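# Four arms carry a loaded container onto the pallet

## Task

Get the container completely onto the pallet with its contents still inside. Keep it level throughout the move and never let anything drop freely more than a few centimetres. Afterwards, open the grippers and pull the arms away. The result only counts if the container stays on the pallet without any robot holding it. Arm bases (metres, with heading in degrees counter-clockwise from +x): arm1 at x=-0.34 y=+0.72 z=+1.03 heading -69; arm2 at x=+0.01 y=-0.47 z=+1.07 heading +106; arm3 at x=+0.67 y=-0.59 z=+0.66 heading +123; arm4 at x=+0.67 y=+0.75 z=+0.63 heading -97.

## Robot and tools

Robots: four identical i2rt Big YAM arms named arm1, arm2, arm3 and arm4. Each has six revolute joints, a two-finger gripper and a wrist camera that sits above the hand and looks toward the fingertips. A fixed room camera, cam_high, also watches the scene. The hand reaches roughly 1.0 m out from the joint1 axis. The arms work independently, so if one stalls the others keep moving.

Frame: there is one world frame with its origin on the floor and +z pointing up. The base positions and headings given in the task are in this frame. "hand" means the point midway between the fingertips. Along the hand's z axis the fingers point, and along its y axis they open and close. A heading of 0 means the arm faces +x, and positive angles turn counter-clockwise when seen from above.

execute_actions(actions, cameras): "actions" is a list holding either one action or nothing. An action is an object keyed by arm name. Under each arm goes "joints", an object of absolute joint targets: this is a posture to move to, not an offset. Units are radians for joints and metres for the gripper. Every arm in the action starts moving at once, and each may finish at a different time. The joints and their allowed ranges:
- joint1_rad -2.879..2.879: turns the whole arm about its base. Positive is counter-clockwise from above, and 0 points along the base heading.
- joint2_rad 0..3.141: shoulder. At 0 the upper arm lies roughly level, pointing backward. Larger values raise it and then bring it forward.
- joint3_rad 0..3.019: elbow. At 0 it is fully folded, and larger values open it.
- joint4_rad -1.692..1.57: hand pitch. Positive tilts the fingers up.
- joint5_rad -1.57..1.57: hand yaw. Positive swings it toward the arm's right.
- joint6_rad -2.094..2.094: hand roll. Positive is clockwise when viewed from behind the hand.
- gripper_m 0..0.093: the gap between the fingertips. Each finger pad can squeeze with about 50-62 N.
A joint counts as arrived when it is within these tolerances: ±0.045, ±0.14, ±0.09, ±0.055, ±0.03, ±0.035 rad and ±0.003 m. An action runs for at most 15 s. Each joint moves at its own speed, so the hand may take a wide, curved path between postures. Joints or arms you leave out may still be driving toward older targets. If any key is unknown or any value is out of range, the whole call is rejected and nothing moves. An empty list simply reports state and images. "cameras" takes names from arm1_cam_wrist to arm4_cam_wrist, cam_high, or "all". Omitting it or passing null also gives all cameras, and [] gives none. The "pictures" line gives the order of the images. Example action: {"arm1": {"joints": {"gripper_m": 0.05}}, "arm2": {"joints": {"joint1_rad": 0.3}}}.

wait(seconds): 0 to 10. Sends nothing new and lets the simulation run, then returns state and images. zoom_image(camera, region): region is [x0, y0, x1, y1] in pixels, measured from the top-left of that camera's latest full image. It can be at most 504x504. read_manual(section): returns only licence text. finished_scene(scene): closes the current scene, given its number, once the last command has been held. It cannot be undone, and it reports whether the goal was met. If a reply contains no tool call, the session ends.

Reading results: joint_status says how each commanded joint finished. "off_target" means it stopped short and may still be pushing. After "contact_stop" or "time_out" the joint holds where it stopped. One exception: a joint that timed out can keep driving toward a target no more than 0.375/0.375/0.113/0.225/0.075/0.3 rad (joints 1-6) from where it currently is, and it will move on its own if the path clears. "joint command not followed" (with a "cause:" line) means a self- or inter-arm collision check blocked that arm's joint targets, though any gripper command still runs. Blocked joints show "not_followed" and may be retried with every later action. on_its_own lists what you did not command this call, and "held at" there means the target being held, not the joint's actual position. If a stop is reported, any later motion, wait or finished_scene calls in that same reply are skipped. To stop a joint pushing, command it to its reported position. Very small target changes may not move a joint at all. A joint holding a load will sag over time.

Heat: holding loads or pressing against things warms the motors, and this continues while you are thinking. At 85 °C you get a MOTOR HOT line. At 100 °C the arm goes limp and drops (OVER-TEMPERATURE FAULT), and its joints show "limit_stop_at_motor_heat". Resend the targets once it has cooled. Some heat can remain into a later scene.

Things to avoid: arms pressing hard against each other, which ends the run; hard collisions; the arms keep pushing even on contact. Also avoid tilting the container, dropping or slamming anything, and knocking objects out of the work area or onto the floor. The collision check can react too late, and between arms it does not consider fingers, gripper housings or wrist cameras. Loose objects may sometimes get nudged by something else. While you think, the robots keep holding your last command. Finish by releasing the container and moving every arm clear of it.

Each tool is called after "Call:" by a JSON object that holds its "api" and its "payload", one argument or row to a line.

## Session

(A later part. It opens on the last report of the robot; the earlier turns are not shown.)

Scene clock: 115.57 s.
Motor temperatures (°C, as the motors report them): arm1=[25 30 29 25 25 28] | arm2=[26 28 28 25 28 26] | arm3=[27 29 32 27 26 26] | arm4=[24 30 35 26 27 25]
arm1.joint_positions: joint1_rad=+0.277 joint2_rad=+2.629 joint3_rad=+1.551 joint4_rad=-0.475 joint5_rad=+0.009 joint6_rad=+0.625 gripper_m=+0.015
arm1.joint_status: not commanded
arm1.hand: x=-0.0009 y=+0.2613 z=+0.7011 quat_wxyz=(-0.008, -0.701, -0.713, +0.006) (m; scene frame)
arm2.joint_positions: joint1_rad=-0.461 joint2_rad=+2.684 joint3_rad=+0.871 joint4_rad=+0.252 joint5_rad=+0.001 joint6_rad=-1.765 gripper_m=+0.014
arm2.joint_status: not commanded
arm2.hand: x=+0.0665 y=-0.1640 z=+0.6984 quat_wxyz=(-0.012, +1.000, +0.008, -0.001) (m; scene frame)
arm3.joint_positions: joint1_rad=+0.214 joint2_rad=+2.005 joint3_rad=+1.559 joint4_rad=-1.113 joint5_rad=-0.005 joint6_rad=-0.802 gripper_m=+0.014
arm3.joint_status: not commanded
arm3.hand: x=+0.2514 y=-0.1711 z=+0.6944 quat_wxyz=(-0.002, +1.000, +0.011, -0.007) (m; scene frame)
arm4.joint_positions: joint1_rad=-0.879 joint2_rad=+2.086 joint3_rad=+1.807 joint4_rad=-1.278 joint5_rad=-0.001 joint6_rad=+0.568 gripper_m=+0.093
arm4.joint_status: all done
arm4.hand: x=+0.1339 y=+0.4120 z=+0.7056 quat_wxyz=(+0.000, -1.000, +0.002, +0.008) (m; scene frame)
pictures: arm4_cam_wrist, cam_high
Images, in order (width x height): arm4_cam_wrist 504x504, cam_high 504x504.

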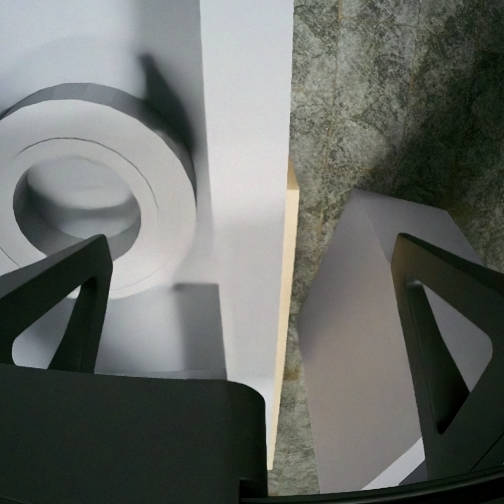

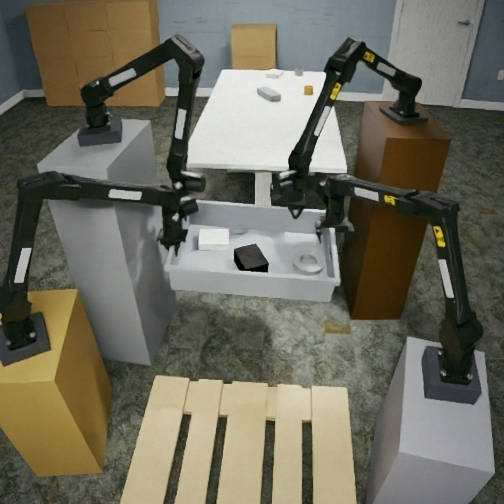

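Lower arm4 a bit, grip, transfer.

Call:
{"api": "execute_actions", "payload": {
  "actions": [
    {"arm4":{"joints":{"joint3_rad":1.78,"joint4_rad":-1.235}}}
  ],
  "cameras": []
}}

Call:
{"api": "execute_actions", "payload": {
  "actions": [
    {"arm4":{"joints":{"gripper_m":0}}}
  ],
  "cameras": ["arm4_cam_wrist"]
}}

Call:
{"api": "execute_actions", "payload": {
  "actions": [
    {"arm1":{"joints":{"joint2_rad":2.62,"joint3_rad":1.56}},"arm3":{"joints":{"joint2_rad":1.91,"joint3_rad":1.605}},"arm2":{"joints":{"joint2_rad":2.685}},"arm4":{"joints":{"joint2_rad":1.99,"joint3_rad":1.82}}}
  ],
  "cameras": []
}}

Call:
{"api": "execute_actions", "payload": {
  "actions": [
    {"arm1":{"joints":{"gripper_m":0.09}},"arm2":{"joints":{"gripper_m":0.09}}}
  ],
  "cameras": ["cam_high"]
}}

Call:
{"api": "execute_actions", "payload": {
  "actions": [
    {"arm1":{"joints":{"joint2_rad":2.37,"joint3_rad":1.43,"joint4_rad":-0.61}},"arm2":{"joints":{"joint2_rad":2.33,"joint3_rad":0.68,"joint4_rad":0.08}}}
  ],
  "cameras": []
}}

Call:
{"api": "execute_actions", "payload": {
  "actions": [
    {"arm1":{"joints":{"joint1_rad":-0.4,"joint2_rad":1.2,"joint3_rad":1.0,"joint4_rad":-1.0}},"arm2":{"joints":{"joint1_rad":0.4,"joint2_rad":1.2,"joint3_rad":1.0,"joint4_rad":-1.0}}}
  ],
  "cameras": ["cam_high"]
}}

Scene clock: 119.20 s.
Motor temperatures (°C, as the motors report them): arm1=[25 30 29 25 25 28] | arm2=[26 28 28 25 27 26] | arm3=[27 30 32 27 26 26] | arm4=[24 30 35 26 27 25]
arm1.joint_positions: joint1_rad=+0.277 joint2_rad=+2.629 joint3_rad=+1.551 joint4_rad=-0.475 joint5_rad=+0.009 joint6_rad=+0.625 gripper_m=+0.015
arm1.joint_status: not commanded
arm1.hand: x=-0.0009 y=+0.2613 z=+0.7011 quat_wxyz=(-0.008, -0.701, -0.713, +0.006) (m; scene frame)
arm2.joint_positions: joint1_rad=-0.461 joint2_rad=+2.684 joint3_rad=+0.871 joint4_rad=+0.252 joint5_rad=+0.001 joint6_rad=-1.765 gripper_m=+0.014
arm2.joint_status: not commanded
arm2.hand: x=+0.0665 y=-0.1640 z=+0.6984 quat_wxyz=(-0.012, +1.000, +0.008, -0.001) (m; scene frame)
arm3.joint_positions: joint1_rad=+0.214 joint2_rad=+2.005 joint3_rad=+1.559 joint4_rad=-1.113 joint5_rad=-0.005 joint6_rad=-0.802 gripper_m=+0.014
arm3.joint_status: not commanded
arm3.hand: x=+0.2514 y=-0.1711 z=+0.6944 quat_wxyz=(-0.002, +1.000, +0.011, -0.007) (m; scene frame)
arm4.joint_positions: joint1_rad=-0.879 joint2_rad=+2.086 joint3_rad=+1.776 joint4_rad=-1.254 joint5_rad=-0.001 joint6_rad=+0.568 gripper_m=+0.093
arm4.joint_status: all done
arm4.hand: x=+0.1381 y=+0.4148 z=+0.6943 quat_wxyz=(+0.002, -1.000, +0.002, +0.005) (m; scene frame)
pictures: none
No camera images: the call's "cameras" was empty. Leave "cameras" out to get every camera's image.

Scene clock: 119.90 s.
Motor temperatures (°C, as the motors report them): arm1=[25 30 29 25 25 28] | arm2=[26 28 28 25 27 26] | arm3=[27 30 32 27 26 26] | arm4=[24 30 35 26 27 25]
arm1.joint_positions: joint1_rad=+0.277 joint2_rad=+2.629 joint3_rad=+1.550 joint4_rad=-0.475 joint5_rad=+0.008 joint6_rad=+0.625 gripper_m=+0.015
arm1.joint_status: not commanded
arm1.hand: x=-0.0012 y=+0.2615 z=+0.7009 quat_wxyz=(-0.008, -0.701, -0.713, +0.005) (m; scene frame)
arm2.joint_positions: joint1_rad=-0.461 joint2_rad=+2.684 joint3_rad=+0.871 joint4_rad=+0.252 joint5_rad=+0.001 joint6_rad=-1.765 gripper_m=+0.014
arm2.joint_status: not commanded
arm2.hand: x=+0.0664 y=-0.1640 z=+0.6984 quat_wxyz=(-0.012, +1.000, +0.008, -0.002) (m; scene frame)
arm3.joint_positions: joint1_rad=+0.214 joint2_rad=+2.005 joint3_rad=+1.559 joint4_rad=-1.113 joint5_rad=-0.006 joint6_rad=-0.802 gripper_m=+0.014
arm3.joint_status: not commanded
arm3.hand: x=+0.2513 y=-0.1712 z=+0.6944 quat_wxyz=(-0.002, +1.000, +0.011, -0.007) (m; scene frame)
arm4.joint_positions: joint1_rad=-0.877 joint2_rad=+2.086 joint3_rad=+1.775 joint4_rad=-1.243 joint5_rad=-0.012 joint6_rad=+0.563 gripper_m=+0.016
arm4.joint_status: gripper_m off_target (ended at +0.016, target +0.000)
arm4.hand: x=+0.1380 y=+0.4105 z=+0.6941 quat_wxyz=(-0.005, -1.000, -0.002, +0.007) (m; scene frame)
pictures: arm4_cam_wrist
Images, in order (width x height): arm4_cam_wrist 504x504.

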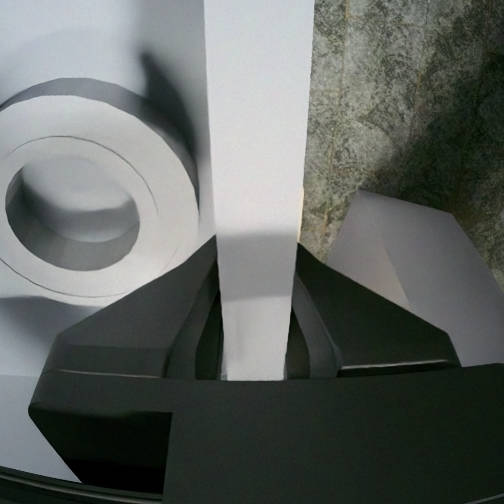

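Scene clock: 120.57 s.
Motor temperatures (°C, as the motors report them): arm1=[25 30 29 25 25 28] | arm2=[26 28 28 25 27 26] | arm3=[27 30 32 27 26 26] | arm4=[24 30 35 26 27 25]
arm1.joint_positions: joint1_rad=+0.277 joint2_rad=+2.634 joint3_rad=+1.548 joint4_rad=-0.472 joint5_rad=+0.008 joint6_rad=+0.625 gripper_m=+0.015
arm1.joint_status: all done
arm1.hand: x=-0.0026 y=+0.2634 z=+0.6980 quat_wxyz=(-0.006, -0.701, -0.713, +0.005) (m; scene frame)
arm2.joint_positions: joint1_rad=-0.461 joint2_rad=+2.681 joint3_rad=+0.871 joint4_rad=+0.248 joint5_rad=+0.001 joint6_rad=-1.765 gripper_m=+0.014
arm2.joint_status: all done
arm2.hand: x=+0.0666 y=-0.1633 z=+0.6992 quat_wxyz=(-0.012, +1.000, +0.008, -0.002) (m; scene frame)
arm3.joint_positions: joint1_rad=+0.214 joint2_rad=+2.005 joint3_rad=+1.556 joint4_rad=-1.112 joint5_rad=-0.006 joint6_rad=-0.802 gripper_m=+0.014
arm3.joint_status: all done
arm3.hand: x=+0.2517 y=-0.1717 z=+0.6936 quat_wxyz=(-0.002, +1.000, +0.011, -0.007) (m; scene frame)
arm4.joint_positions: joint1_rad=-0.877 joint2_rad=+2.085 joint3_rad=+1.775 joint4_rad=-1.241 joint5_rad=-0.012 joint6_rad=+0.563 gripper_m=+0.016
arm4.joint_status: all done
arm4.hand: x=+0.1375 y=+0.4101 z=+0.6950 quat_wxyz=(-0.007, -1.000, -0.002, +0.008) (m; scene frame)
pictures: none
No camera images: the call's "cameras" was empty. Leave "cameras" out to get every camera's image.

Scene clock: 121.27 s.
Motor temperatures (°C, as the motors report them): arm1=[25 30 29 25 25 28] | arm2=[26 28 28 25 27 26] | arm3=[27 30 32 27 26 26] | arm4=[24 30 35 26 27 25]
arm1.joint_positions: joint1_rad=+0.276 joint2_rad=+2.626 joint3_rad=+1.548 joint4_rad=-0.474 joint5_rad=+0.004 joint6_rad=+0.625 gripper_m=+0.090
arm1.joint_status: all done
arm1.hand: x=-0.0006 y=+0.2617 z=+0.7019 quat_wxyz=(-0.009, -0.701, -0.713, +0.003) (m; scene frame)
arm2.joint_positions: joint1_rad=-0.461 joint2_rad=+2.681 joint3_rad=+0.871 joint4_rad=+0.248 joint5_rad=+0.001 joint6_rad=-1.765 gripper_m=+0.090
arm2.joint_status: all done
arm2.hand: x=+0.0666 y=-0.1633 z=+0.6992 quat_wxyz=(-0.012, +1.000, +0.008, -0.002) (m; scene frame)
arm3.joint_positions: joint1_rad=+0.214 joint2_rad=+2.005 joint3_rad=+1.556 joint4_rad=-1.116 joint5_rad=+0.007 joint6_rad=-0.801 gripper_m=+0.014
arm3.joint_status: not commanded
arm3.hand: x=+0.2545 y=-0.1707 z=+0.6933 quat_wxyz=(-0.004, +1.000, +0.010, -0.001) (m; scene frame)
arm4.joint_positions: joint1_rad=-0.877 joint2_rad=+2.085 joint3_rad=+1.764 joint4_rad=-1.240 joint5_rad=-0.022 joint6_rad=+0.563 gripper_m=+0.016
arm4.joint_status: not commanded
arm4.hand: x=+0.1416 y=+0.4108 z=+0.6910 quat_wxyz=(-0.008, -1.000, -0.002, +0.001) (m; scene frame)
pictures: cam_high
Images, in order (width x height): cam_high 504x504.

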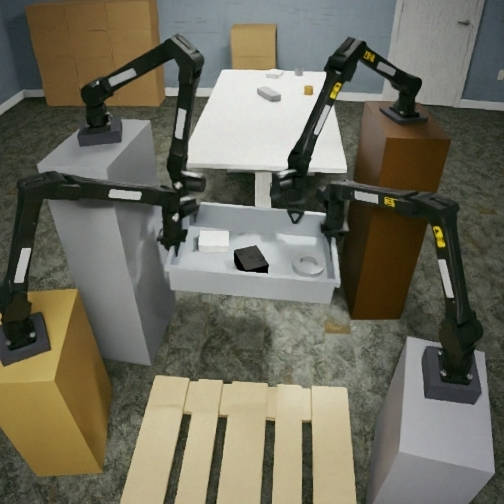

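Scene clock: 122.53 s.
Motor temperatures (°C, as the motors report them): arm1=[25 30 29 25 25 28] | arm2=[26 28 28 25 27 26] | arm3=[27 30 32 27 26 26] | arm4=[24 30 35 26 27 25]
arm1.joint_positions: joint1_rad=+0.276 joint2_rad=+2.346 joint3_rad=+1.424 joint4_rad=-0.607 joint5_rad=+0.004 joint6_rad=+0.625 gripper_m=+0.090
arm1.joint_status: all done
arm1.hand: x=+0.0033 y=+0.2565 z=+0.8297 quat_wxyz=(-0.021, -0.701, -0.713, +0.005) (m; scene frame)
arm2.joint_positions: joint1_rad=-0.461 joint2_rad=+2.314 joint3_rad=+0.682 joint4_rad=+0.087 joint5_rad=+0.001 joint6_rad=-1.765 gripper_m=+0.090
arm2.joint_status: all done
arm2.hand: x=+0.0687 y=-0.1570 z=+0.8146 quat_wxyz=(-0.020, +1.000, +0.008, +0.000) (m; scene frame)
arm3.joint_positions: joint1_rad=+0.213 joint2_rad=+2.004 joint3_rad=+1.556 joint4_rad=-1.118 joint5_rad=+0.004 joint6_rad=-0.801 gripper_m=+0.014
arm3.joint_status: not commanded
arm3.hand: x=+0.2547 y=-0.1713 z=+0.6939 quat_wxyz=(-0.003, +1.000, +0.010, -0.001) (m; scene frame)
arm4.joint_positions: joint1_rad=-0.876 joint2_rad=+2.085 joint3_rad=+1.762 joint4_rad=-1.233 joint5_rad=-0.022 joint6_rad=+0.563 gripper_m=+0.016
arm4.joint_status: not commanded
arm4.hand: x=+0.1410 y=+0.4098 z=+0.6901 quat_wxyz=(-0.009, -1.000, -0.002, +0.003) (m; scene frame)
pictures: none
No camera images: the call's "cameras" was empty. Leave "cameras" out to get every camera's image.

Scene clock: 124.27 s.
Motor temperatures (°C, as the motors report them): arm1=[25 30 29 25 25 28] | arm2=[26 28 28 25 27 26] | arm3=[27 30 32 27 26 26] | arm4=[24 31 35 26 27 25]
arm1.joint_positions: joint1_rad=-0.405 joint2_rad=+1.192 joint3_rad=+1.006 joint4_rad=-0.992 joint5_rad=+0.001 joint6_rad=+0.625 gripper_m=+0.090
arm1.joint_status: all done
arm1.hand: x=-0.3581 y=+0.3043 z=+1.2359 quat_wxyz=(-0.172, -0.882, -0.430, +0.092) (m; scene frame)
arm2.joint_positions: joint1_rad=+0.397 joint2_rad=+1.193 joint3_rad=+1.009 joint4_rad=-0.991 joint5_rad=-0.002 joint6_rad=-1.765 gripper_m=+0.090
arm2.joint_status: all done
arm2.hand: x=-0.2454 y=-0.1466 z=+1.2912 quat_wxyz=(-0.199, +0.887, +0.415, -0.047) (m; scene frame)
arm3.joint_positions: joint1_rad=+0.213 joint2_rad=+2.004 joint3_rad=+1.556 joint4_rad=-1.118 joint5_rad=+0.004 joint6_rad=-0.801 gripper_m=+0.014
arm3.joint_status: not commanded
arm3.hand: x=+0.2547 y=-0.1713 z=+0.6939 quat_wxyz=(-0.003, +1.000, +0.010, -0.001) (m; scene frame)
arm4.joint_positions: joint1_rad=-0.876 joint2_rad=+2.085 joint3_rad=+1.762 joint4_rad=-1.233 joint5_rad=-0.022 joint6_rad=+0.563 gripper_m=+0.016
arm4.joint_status: not commanded
arm4.hand: x=+0.1410 y=+0.4098 z=+0.6901 quat_wxyz=(-0.009, -1.000, -0.002, +0.003) (m; scene frame)
pictures: cam_high
Images, in order (width x height): cam_high 504x504.

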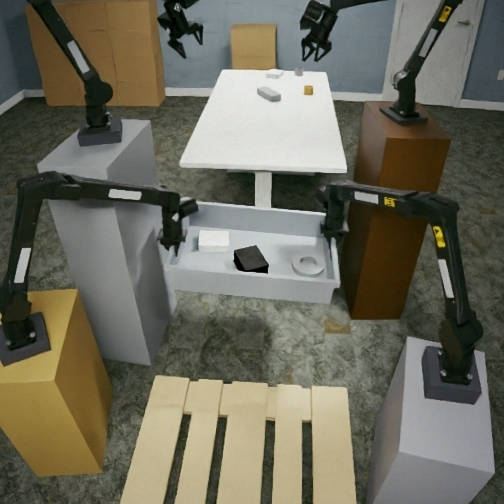

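Call:
{"api": "execute_actions", "payload": {
  "actions": [
    {"arm3":{"joints":{"joint1_rad":0.088,"joint2_rad":1.865,"joint3_rad":1.28,"joint4_rad":-0.855,"joint6_rad":-0.93}},"arm4":{"joints":{"joint1_rad":-0.765,"joint2_rad":1.87,"joint3_rad":1.47,"joint4_rad":-1.027,"joint6_rad":0.68}}}
  ],
  "cameras": []
}}

Call:
{"api": "execute_actions", "payload": {
  "actions": [
    {"arm3":{"joints":{"joint1_rad":-0.074,"joint2_rad":1.91,"joint3_rad":1.045,"joint4_rad":-0.6,"joint6_rad":-1.09}},"arm4":{"joints":{"joint1_rad":-0.618,"joint2_rad":1.865,"joint3_rad":1.19,"joint4_rad":-0.778,"joint6_rad":0.825}}}
  ],
  "cameras": ["cam_high"]
}}

Call:
{"api": "execute_actions", "payload": {
  "actions": [
    {"arm3":{"joints":{"joint1_rad":-0.281,"joint2_rad":2.035,"joint3_rad":0.91,"joint4_rad":-0.36,"joint6_rad":-1.3}},"arm4":{"joints":{"joint1_rad":-0.432,"joint2_rad":1.945,"joint3_rad":1.005,"joint4_rad":-0.536,"joint6_rad":1.01}}}
  ],
  "cameras": []
}}

Call:
{"api": "execute_actions", "payload": {
  "actions": [
    {"arm3":{"joints":{"joint1_rad":-0.528,"joint2_rad":2.22,"joint3_rad":0.88,"joint4_rad":-0.155,"joint6_rad":-1.545}},"arm4":{"joints":{"joint1_rad":-0.205,"joint2_rad":2.095,"joint3_rad":0.92,"joint4_rad":-0.317,"joint6_rad":1.24}}}
  ],
  "cameras": []
}}

Call:
{"api": "execute_actions", "payload": {
  "actions": [
    {"arm3":{"joints":{"joint1_rad":-0.794,"joint2_rad":2.425,"joint3_rad":0.97,"joint4_rad":-0.04,"joint6_rad":-1.81}},"arm4":{"joints":{"joint1_rad":0.048,"joint2_rad":2.29,"joint3_rad":0.955,"joint4_rad":-0.16,"joint6_rad":1.49}}}
  ],
  "cameras": ["cam_high","arm3_cam_wrist","arm4_cam_wrist"]
}}

Scene clock: 131.47 s.
Motor temperatures (°C, as the motors report them): arm1=[25 30 30 25 25 28] | arm2=[26 27 29 25 27 26] | arm3=[27 30 32 27 26 26] | arm4=[24 31 36 26 27 25]
arm1.joint_positions: joint1_rad=-0.405 joint2_rad=+1.192 joint3_rad=+1.006 joint4_rad=-0.992 joint5_rad=+0.001 joint6_rad=+0.625 gripper_m=+0.090
arm1.joint_status: not commanded
arm1.hand: x=-0.3581 y=+0.3043 z=+1.2359 quat_wxyz=(-0.172, -0.882, -0.430, +0.092) (m; scene frame)
arm2.joint_positions: joint1_rad=+0.397 joint2_rad=+1.193 joint3_rad=+1.009 joint4_rad=-0.991 joint5_rad=-0.002 joint6_rad=-1.765 gripper_m=+0.090
arm2.joint_status: not commanded
arm2.hand: x=-0.2454 y=-0.1466 z=+1.2912 quat_wxyz=(-0.199, +0.887, +0.415, -0.047) (m; scene frame)
arm3.joint_positions: joint1_rad=+0.079 joint2_rad=+1.960 joint3_rad=+1.238 joint4_rad=-0.854 joint5_rad=+0.021 joint6_rad=-0.931 gripper_m=+0.014
arm3.joint_status: all done
arm3.hand: x=+0.3612 y=-0.1760 z=+0.6162 quat_wxyz=(-0.004, +1.000, +0.008, +0.009) (m; scene frame)
arm4.joint_positions: joint1_rad=-0.757 joint2_rad=+2.001 joint3_rad=+1.412 joint4_rad=-1.016 joint5_rad=-0.025 joint6_rad=+0.689 gripper_m=+0.016
arm4.joint_status: all done
arm4.hand: x=+0.2491 y=+0.4014 z=+0.6182 quat_wxyz=(+0.005, -1.000, +0.002, -0.018) (m; scene frame)
pictures: none
No camera images: the call's "cameras" was empty. Leave "cameras" out to get every camera's image.

Scene clock: 132.70 s.
Motor temperatures (°C, as the motors report them): arm1=[25 29 30 25 25 28] | arm2=[26 27 29 25 27 26] | arm3=[27 30 32 27 26 26] | arm4=[24 31 36 26 27 25]
arm1.joint_positions: joint1_rad=-0.405 joint2_rad=+1.192 joint3_rad=+1.006 joint4_rad=-0.992 joint5_rad=+0.001 joint6_rad=+0.625 gripper_m=+0.090
arm1.joint_status: not commanded
arm1.hand: x=-0.3581 y=+0.3043 z=+1.2359 quat_wxyz=(-0.172, -0.882, -0.430, +0.092) (m; scene frame)
arm2.joint_positions: joint1_rad=+0.397 joint2_rad=+1.193 joint3_rad=+1.009 joint4_rad=-0.991 joint5_rad=-0.002 joint6_rad=-1.765 gripper_m=+0.090
arm2.joint_status: not commanded
arm2.hand: x=-0.2454 y=-0.1466 z=+1.2912 quat_wxyz=(-0.199, +0.887, +0.415, -0.047) (m; scene frame)
arm3.joint_positions: joint1_rad=-0.088 joint2_rad=+1.961 joint3_rad=+1.009 joint4_rad=-0.599 joint5_rad=+0.012 joint6_rad=-1.095 gripper_m=+0.014
arm3.joint_status: all done
arm3.hand: x=+0.4595 y=-0.1830 z=+0.5572 quat_wxyz=(-0.012, +1.000, +0.006, +0.000) (m; scene frame)
arm4.joint_positions: joint1_rad=-0.607 joint2_rad=+1.965 joint3_rad=+1.141 joint4_rad=-0.760 joint5_rad=-0.029 joint6_rad=+0.842 gripper_m=+0.016
arm4.joint_status: all done
arm4.hand: x=+0.3499 y=+0.3899 z=+0.5568 quat_wxyz=(-0.001, -1.000, +0.003, -0.012) (m; scene frame)
pictures: cam_high
Images, in order (width x height): cam_high 504x504.

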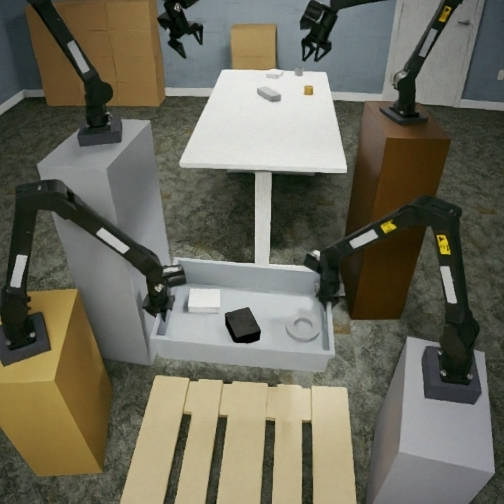

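Scene clock: 134.00 s.
Motor temperatures (°C, as the motors report them): arm1=[25 29 30 25 25 28] | arm2=[26 27 29 25 27 26] | arm3=[27 30 32 27 26 26] | arm4=[24 31 35 26 27 25]
arm1.joint_positions: joint1_rad=-0.405 joint2_rad=+1.192 joint3_rad=+1.006 joint4_rad=-0.992 joint5_rad=+0.001 joint6_rad=+0.625 gripper_m=+0.090
arm1.joint_status: not commanded
arm1.hand: x=-0.3581 y=+0.3043 z=+1.2359 quat_wxyz=(-0.172, -0.882, -0.430, +0.092) (m; scene frame)
arm2.joint_positions: joint1_rad=+0.397 joint2_rad=+1.193 joint3_rad=+1.009 joint4_rad=-0.991 joint5_rad=-0.002 joint6_rad=-1.765 gripper_m=+0.090
arm2.joint_status: not commanded
arm2.hand: x=-0.2454 y=-0.1466 z=+1.2912 quat_wxyz=(-0.199, +0.887, +0.415, -0.047) (m; scene frame)
arm3.joint_positions: joint1_rad=-0.291 joint2_rad=+2.078 joint3_rad=+0.895 joint4_rad=-0.361 joint5_rad=+0.006 joint6_rad=-1.303 gripper_m=+0.014
arm3.joint_status: all done
arm3.hand: x=+0.5551 y=-0.1863 z=+0.4880 quat_wxyz=(-0.014, +1.000, +0.008, -0.002) (m; scene frame)
arm4.joint_positions: joint1_rad=-0.428 joint2_rad=+2.017 joint3_rad=+0.969 joint4_rad=-0.525 joint5_rad=-0.023 joint6_rad=+1.018 gripper_m=+0.016
arm4.joint_status: all done
arm4.hand: x=+0.4444 y=+0.3814 z=+0.4945 quat_wxyz=(-0.001, -1.000, +0.001, -0.007) (m; scene frame)
pictures: none
No camera images: the call's "cameras" was empty. Leave "cameras" out to get every camera's image.

Scene clock: 135.23 s.
Motor temperatures (°C, as the motors report them): arm1=[25 29 30 25 25 28] | arm2=[26 27 29 25 27 26] | arm3=[27 30 32 27 26 26] | arm4=[25 31 35 26 27 25]
arm1.joint_positions: joint1_rad=-0.405 joint2_rad=+1.192 joint3_rad=+1.006 joint4_rad=-0.992 joint5_rad=+0.001 joint6_rad=+0.625 gripper_m=+0.090
arm1.joint_status: not commanded
arm1.hand: x=-0.3581 y=+0.3043 z=+1.2359 quat_wxyz=(-0.172, -0.882, -0.430, +0.092) (m; scene frame)
arm2.joint_positions: joint1_rad=+0.397 joint2_rad=+1.193 joint3_rad=+1.009 joint4_rad=-0.991 joint5_rad=-0.002 joint6_rad=-1.765 gripper_m=+0.090
arm2.joint_status: not commanded
arm2.hand: x=-0.2454 y=-0.1466 z=+1.2912 quat_wxyz=(-0.199, +0.887, +0.415, -0.047) (m; scene frame)
arm3.joint_positions: joint1_rad=-0.536 joint2_rad=+2.267 joint3_rad=+0.875 joint4_rad=-0.153 joint5_rad=-0.002 joint6_rad=-1.552 gripper_m=+0.014
arm3.joint_status: all done
arm3.hand: x=+0.6551 y=-0.1955 z=+0.4146 quat_wxyz=(-0.013, +1.000, +0.011, -0.002) (m; scene frame)
arm4.joint_positions: joint1_rad=-0.200 joint2_rad=+2.168 joint3_rad=+0.907 joint4_rad=-0.308 joint5_rad=-0.020 joint6_rad=+1.241 gripper_m=+0.016
arm4.joint_status: all done
arm4.hand: x=+0.5431 y=+0.3675 z=+0.4235 quat_wxyz=(+0.000, -1.000, -0.001, -0.006) (m; scene frame)
pictures: none
No camera images: the call's "cameras" was empty. Leave "cameras" out to get every camera's image.

Scene clock: 136.50 s.
Motor temperatures (°C, as the motors report them): arm1=[25 29 30 25 25 28] | arm2=[26 27 30 25 27 26] | arm3=[27 30 31 27 26 26] | arm4=[25 31 35 26 27 25]
arm1.joint_positions: joint1_rad=-0.405 joint2_rad=+1.192 joint3_rad=+1.006 joint4_rad=-0.992 joint5_rad=+0.001 joint6_rad=+0.625 gripper_m=+0.090
arm1.joint_status: not commanded
arm1.hand: x=-0.3581 y=+0.3043 z=+1.2359 quat_wxyz=(-0.172, -0.882, -0.430, +0.092) (m; scene frame)
arm2.joint_positions: joint1_rad=+0.397 joint2_rad=+1.193 joint3_rad=+1.009 joint4_rad=-0.991 joint5_rad=-0.002 joint6_rad=-1.765 gripper_m=+0.090
arm2.joint_status: not commanded
arm2.hand: x=-0.2454 y=-0.1466 z=+1.2912 quat_wxyz=(-0.199, +0.887, +0.415, -0.047) (m; scene frame)
arm3.joint_positions: joint1_rad=-0.801 joint2_rad=+2.471 joint3_rad=+0.970 joint4_rad=-0.040 joint5_rad=-0.006 joint6_rad=-1.826 gripper_m=+0.014
arm3.joint_status: all done
arm3.hand: x=+0.7580 y=-0.2014 z=+0.3442 quat_wxyz=(-0.015, +1.000, +0.015, +0.000) (m; scene frame)
arm4.joint_positions: joint1_rad=+0.051 joint2_rad=+2.358 joint3_rad=+0.948 joint4_rad=-0.155 joint5_rad=-0.018 joint6_rad=+1.484 gripper_m=+0.016
arm4.joint_status: all done
arm4.hand: x=+0.6432 y=+0.3556 z=+0.3537 quat_wxyz=(+0.000, -1.000, -0.005, -0.006) (m; scene frame)
pictures: arm3_cam_wrist, arm4_cam_wrist, cam_high
Images, in order (width x height): arm3_cam_wrist 504x504, arm4_cam_wrist 504x504, cam_high 504x504.

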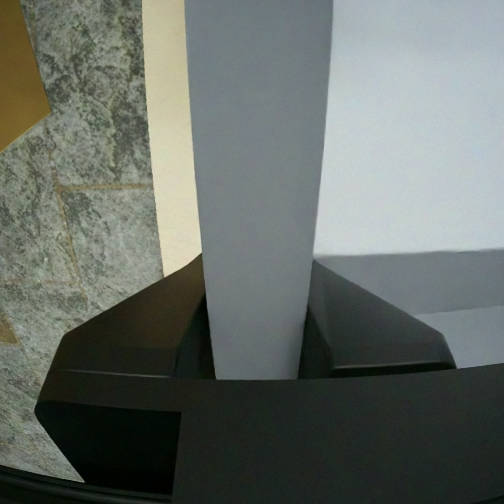

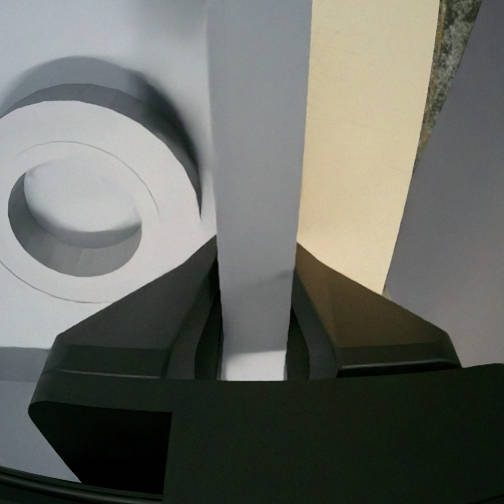

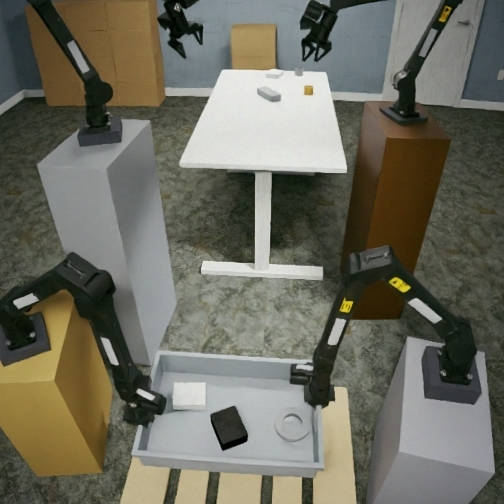

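Call:
{"api": "execute_actions", "payload": {
  "actions": [
    {"arm3":{"joints":{"joint2_rad":2.63,"joint3_rad":1.135,"joint4_rad":-0.018}},"arm4":{"joints":{"joint2_rad":2.495,"joint3_rad":1.055,"joint4_rad":-0.06}}}
  ],
  "cameras": []
}}

Call:
{"api": "execute_actions", "payload": {
  "actions": [
    {"arm3":{"joints":{"joint2_rad":2.72,"joint3_rad":1.2,"joint4_rad":0}},"arm4":{"joints":{"joint2_rad":2.59,"joint3_rad":1.115,"joint4_rad":-0.03}}}
  ],
  "cameras": ["cam_high","arm3_cam_wrist"]
}}

Scene clock: 138.77 s.
Motor temperatures (°C, as the motors report them): arm1=[25 29 30 25 25 28] | arm2=[26 27 30 25 27 26] | arm3=[27 30 31 27 26 26] | arm4=[25 31 34 26 27 25]
arm1.joint_positions: joint1_rad=-0.405 joint2_rad=+1.192 joint3_rad=+1.006 joint4_rad=-0.992 joint5_rad=+0.001 joint6_rad=+0.625 gripper_m=+0.090
arm1.joint_status: not commanded
arm1.hand: x=-0.3581 y=+0.3043 z=+1.2359 quat_wxyz=(-0.172, -0.882, -0.430, +0.092) (m; scene frame)
arm2.joint_positions: joint1_rad=+0.397 joint2_rad=+1.193 joint3_rad=+1.009 joint4_rad=-0.991 joint5_rad=-0.002 joint6_rad=-1.765 gripper_m=+0.090
arm2.joint_status: not commanded
arm2.hand: x=-0.2454 y=-0.1466 z=+1.2912 quat_wxyz=(-0.199, +0.887, +0.415, -0.047) (m; scene frame)
arm3.joint_positions: joint1_rad=-0.801 joint2_rad=+2.679 joint3_rad=+1.134 joint4_rad=-0.014 joint5_rad=-0.005 joint6_rad=-1.826 gripper_m=+0.014
arm3.joint_status: all done
arm3.hand: x=+0.7597 y=-0.1927 z=+0.2694 quat_wxyz=(-0.006, +1.000, +0.015, -0.002) (m; scene frame)
arm4.joint_positions: joint1_rad=+0.051 joint2_rad=+2.571 joint3_rad=+1.052 joint4_rad=-0.057 joint5_rad=-0.016 joint6_rad=+1.482 gripper_m=+0.016
arm4.joint_status: all done
arm4.hand: x=+0.6429 y=+0.3610 z=+0.2776 quat_wxyz=(+0.006, -1.000, -0.006, -0.005) (m; scene frame)
pictures: none
No camera images: the call's "cameras" was empty. Leave "cameras" out to get every camera's image.

Scene clock: 139.57 s.
Motor temperatures (°C, as the motors report them): arm1=[25 29 30 25 25 28] | arm2=[26 27 30 25 27 26] | arm3=[27 30 31 27 26 26] | arm4=[25 31 34 26 27 25]
arm1.joint_positions: joint1_rad=-0.405 joint2_rad=+1.192 joint3_rad=+1.006 joint4_rad=-0.992 joint5_rad=+0.001 joint6_rad=+0.625 gripper_m=+0.090
arm1.joint_status: not commanded
arm1.hand: x=-0.3581 y=+0.3043 z=+1.2359 quat_wxyz=(-0.172, -0.882, -0.430, +0.092) (m; scene frame)
arm2.joint_positions: joint1_rad=+0.397 joint2_rad=+1.193 joint3_rad=+1.009 joint4_rad=-0.991 joint5_rad=-0.002 joint6_rad=-1.765 gripper_m=+0.090
arm2.joint_status: not commanded
arm2.hand: x=-0.2454 y=-0.1466 z=+1.2912 quat_wxyz=(-0.199, +0.887, +0.415, -0.047) (m; scene frame)
arm3.joint_positions: joint1_rad=-0.800 joint2_rad=+2.757 joint3_rad=+1.187 joint4_rad=+0.007 joint5_rad=+0.009 joint6_rad=-1.826 gripper_m=+0.014
arm3.joint_status: all done
arm3.hand: x=+0.7612 y=-0.1964 z=+0.2403 quat_wxyz=(-0.002, +1.000, +0.016, +0.005) (m; scene frame)
arm4.joint_positions: joint1_rad=+0.050 joint2_rad=+2.639 joint3_rad=+1.106 joint4_rad=-0.036 joint5_rad=-0.015 joint6_rad=+1.475 gripper_m=+0.016
arm4.joint_status: all done
arm4.hand: x=+0.6415 y=+0.3556 z=+0.2529 quat_wxyz=(+0.002, -1.000, -0.009, -0.005) (m; scene frame)
pictures: arm3_cam_wrist, cam_high
Images, in order (width x height): arm3_cam_wrist 504x504, cam_high 504x504.

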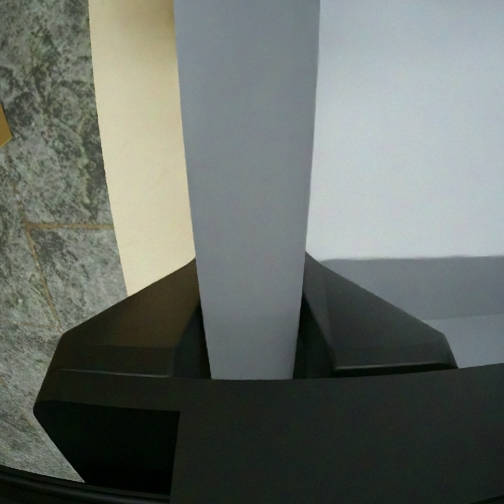

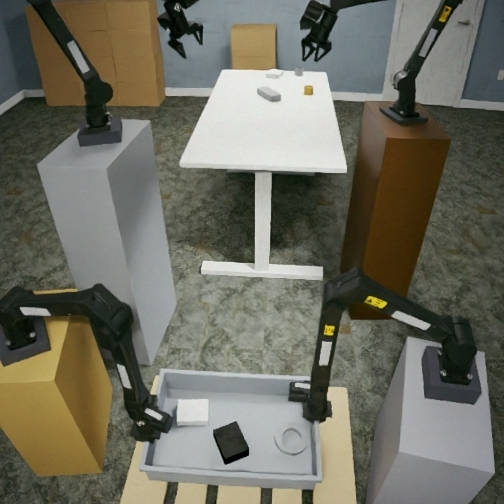

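Call:
{"api": "execute_actions", "payload": {
  "actions": [
    {"arm3":{"joints":{"joint2_rad":2.77,"joint3_rad":1.21}},"arm4":{"joints":{"joint2_rad":2.65,"joint3_rad":1.12}}}
  ],
  "cameras": []
}}

Scene clock: 143.97 s.
Motor temperatures (°C, as the motors report them): arm1=[25 29 30 25 25 28] | arm2=[26 27 30 25 27 26] | arm3=[27 30 30 27 26 26] | arm4=[24 31 33 26 27 25]
arm1.joint_positions: joint1_rad=-0.405 joint2_rad=+1.192 joint3_rad=+1.006 joint4_rad=-0.992 joint5_rad=+0.001 joint6_rad=+0.625 gripper_m=+0.090
arm1.joint_status: not commanded
arm1.hand: x=-0.3581 y=+0.3043 z=+1.2359 quat_wxyz=(-0.172, -0.882, -0.430, +0.092) (m; scene frame)
arm2.joint_positions: joint1_rad=+0.397 joint2_rad=+1.193 joint3_rad=+1.009 joint4_rad=-0.991 joint5_rad=-0.002 joint6_rad=-1.765 gripper_m=+0.090
arm2.joint_status: not commanded
arm2.hand: x=-0.2454 y=-0.1466 z=+1.2912 quat_wxyz=(-0.199, +0.887, +0.415, -0.047) (m; scene frame)
arm3.joint_positions: joint1_rad=-0.800 joint2_rad=+2.782 joint3_rad=+1.202 joint4_rad=+0.016 joint5_rad=+0.016 joint6_rad=-1.826 gripper_m=+0.014
arm3.joint_status: all done
arm3.hand: x=+0.7618 y=-0.1985 z=+0.2311 quat_wxyz=(-0.001, +1.000, +0.016, +0.007) (m; scene frame)
arm4.joint_positions: joint1_rad=+0.046 joint2_rad=+2.652 joint3_rad=+1.119 joint4_rad=-0.036 joint5_rad=-0.014 joint6_rad=+1.467 gripper_m=+0.016
arm4.joint_status: all done
arm4.hand: x=+0.6396 y=+0.3544 z=+0.2481 quat_wxyz=(+0.002, -1.000, -0.011, -0.004) (m; scene frame)
pictures: none
No camera images: the call's "cameras" was empty. Leave "cameras" out to get every camera's image.

Landed.

Call:
{"api": "execute_actions", "payload": {
  "actions": [
    {"arm3":{"joints":{"gripper_m":0.09}},"arm4":{"joints":{"gripper_m":0.09}}}
  ],
  "cameras": []
}}

Call:
{"api": "execute_actions", "payload": {
  "actions": [
    {"arm3":{"joints":{"joint2_rad":2.3,"joint3_rad":0.92,"joint4_rad":-0.15}},"arm4":{"joints":{"joint2_rad":2.2,"joint3_rad":0.89,"joint4_rad":-0.27}}}
  ],
  "cameras": ["cam_high"]
}}

Call:
{"api": "finished_scene", "payload": {
  "scene": 1
}}

Scene clock: 146.07 s.
Motor temperatures (°C, as the motors report them): arm1=[25 29 30 25 25 28] | arm2=[26 27 30 25 27 26] | arm3=[27 30 30 27 26 26] | arm4=[24 30 33 26 27 25]
arm1.joint_positions: joint1_rad=-0.405 joint2_rad=+1.192 joint3_rad=+1.006 joint4_rad=-0.992 joint5_rad=+0.001 joint6_rad=+0.625 gripper_m=+0.090
arm1.joint_status: not commanded
arm1.hand: x=-0.3581 y=+0.3043 z=+1.2359 quat_wxyz=(-0.172, -0.882, -0.430, +0.092) (m; scene frame)
arm2.joint_positions: joint1_rad=+0.397 joint2_rad=+1.193 joint3_rad=+1.009 joint4_rad=-0.991 joint5_rad=-0.002 joint6_rad=-1.765 gripper_m=+0.090
arm2.joint_status: not commanded
arm2.hand: x=-0.2454 y=-0.1466 z=+1.2912 quat_wxyz=(-0.199, +0.887, +0.415, -0.047) (m; scene frame)
arm3.joint_positions: joint1_rad=-0.800 joint2_rad=+2.782 joint3_rad=+1.205 joint4_rad=+0.012 joint5_rad=+0.003 joint6_rad=-1.826 gripper_m=+0.090
arm3.joint_status: all done
arm3.hand: x=+0.7600 y=-0.1969 z=+0.2311 quat_wxyz=(-0.002, +1.000, +0.015, +0.001) (m; scene frame)
arm4.joint_positions: joint1_rad=+0.046 joint2_rad=+2.652 joint3_rad=+1.120 joint4_rad=-0.036 joint5_rad=-0.003 joint6_rad=+1.478 gripper_m=+0.090
arm4.joint_status: all done
arm4.hand: x=+0.6377 y=+0.3541 z=+0.2481 quat_wxyz=(+0.002, -1.000, -0.006, +0.002) (m; scene frame)
pictures: none
No camera images: the call's "cameras" was empty. Leave "cameras" out to get every camera's image.

Scene clock: 147.27 s.
Motor temperatures (°C, as the motors report them): arm1=[25 29 31 25 25 28] | arm2=[26 27 30 25 27 26] | arm3=[27 30 30 27 26 26] | arm4=[24 30 33 26 27 25]
arm1.joint_positions: joint1_rad=-0.405 joint2_rad=+1.192 joint3_rad=+1.006 joint4_rad=-0.992 joint5_rad=+0.001 joint6_rad=+0.625 gripper_m=+0.090
arm1.joint_status: not commanded
arm1.hand: x=-0.3581 y=+0.3043 z=+1.2359 quat_wxyz=(-0.172, -0.882, -0.430, +0.092) (m; scene frame)
arm2.joint_positions: joint1_rad=+0.397 joint2_rad=+1.193 joint3_rad=+1.009 joint4_rad=-0.991 joint5_rad=-0.002 joint6_rad=-1.765 gripper_m=+0.090
arm2.joint_status: not commanded
arm2.hand: x=-0.2454 y=-0.1466 z=+1.2912 quat_wxyz=(-0.199, +0.887, +0.415, -0.047) (m; scene frame)
arm3.joint_positions: joint1_rad=-0.798 joint2_rad=+2.305 joint3_rad=+0.921 joint4_rad=-0.142 joint5_rad=-0.003 joint6_rad=-1.824 gripper_m=+0.090
arm3.joint_status: all done
arm3.hand: x=+0.7603 y=-0.1884 z=+0.4037 quat_wxyz=(-0.022, +1.000, +0.016, +0.003) (m; scene frame)
arm4.joint_positions: joint1_rad=+0.047 joint2_rad=+2.199 joint3_rad=+0.890 joint4_rad=-0.256 joint5_rad=-0.003 joint6_rad=+1.479 gripper_m=+0.090
arm4.joint_status: all done
arm4.hand: x=+0.6391 y=+0.3563 z=+0.4092 quat_wxyz=(+0.001, -1.000, -0.005, +0.002) (m; scene frame)
pictures: cam_high
Images, in order (width x height): cam_high 504x504.

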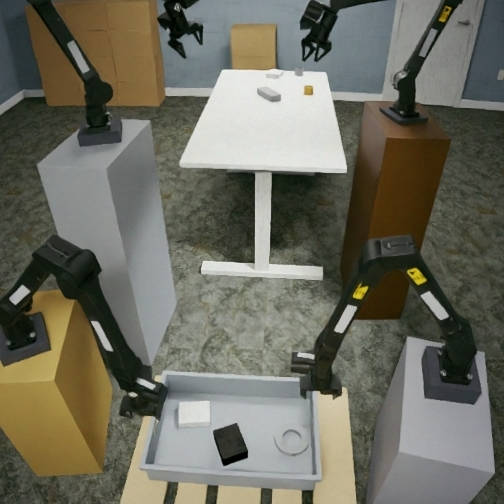

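The scene is finished: the task was done.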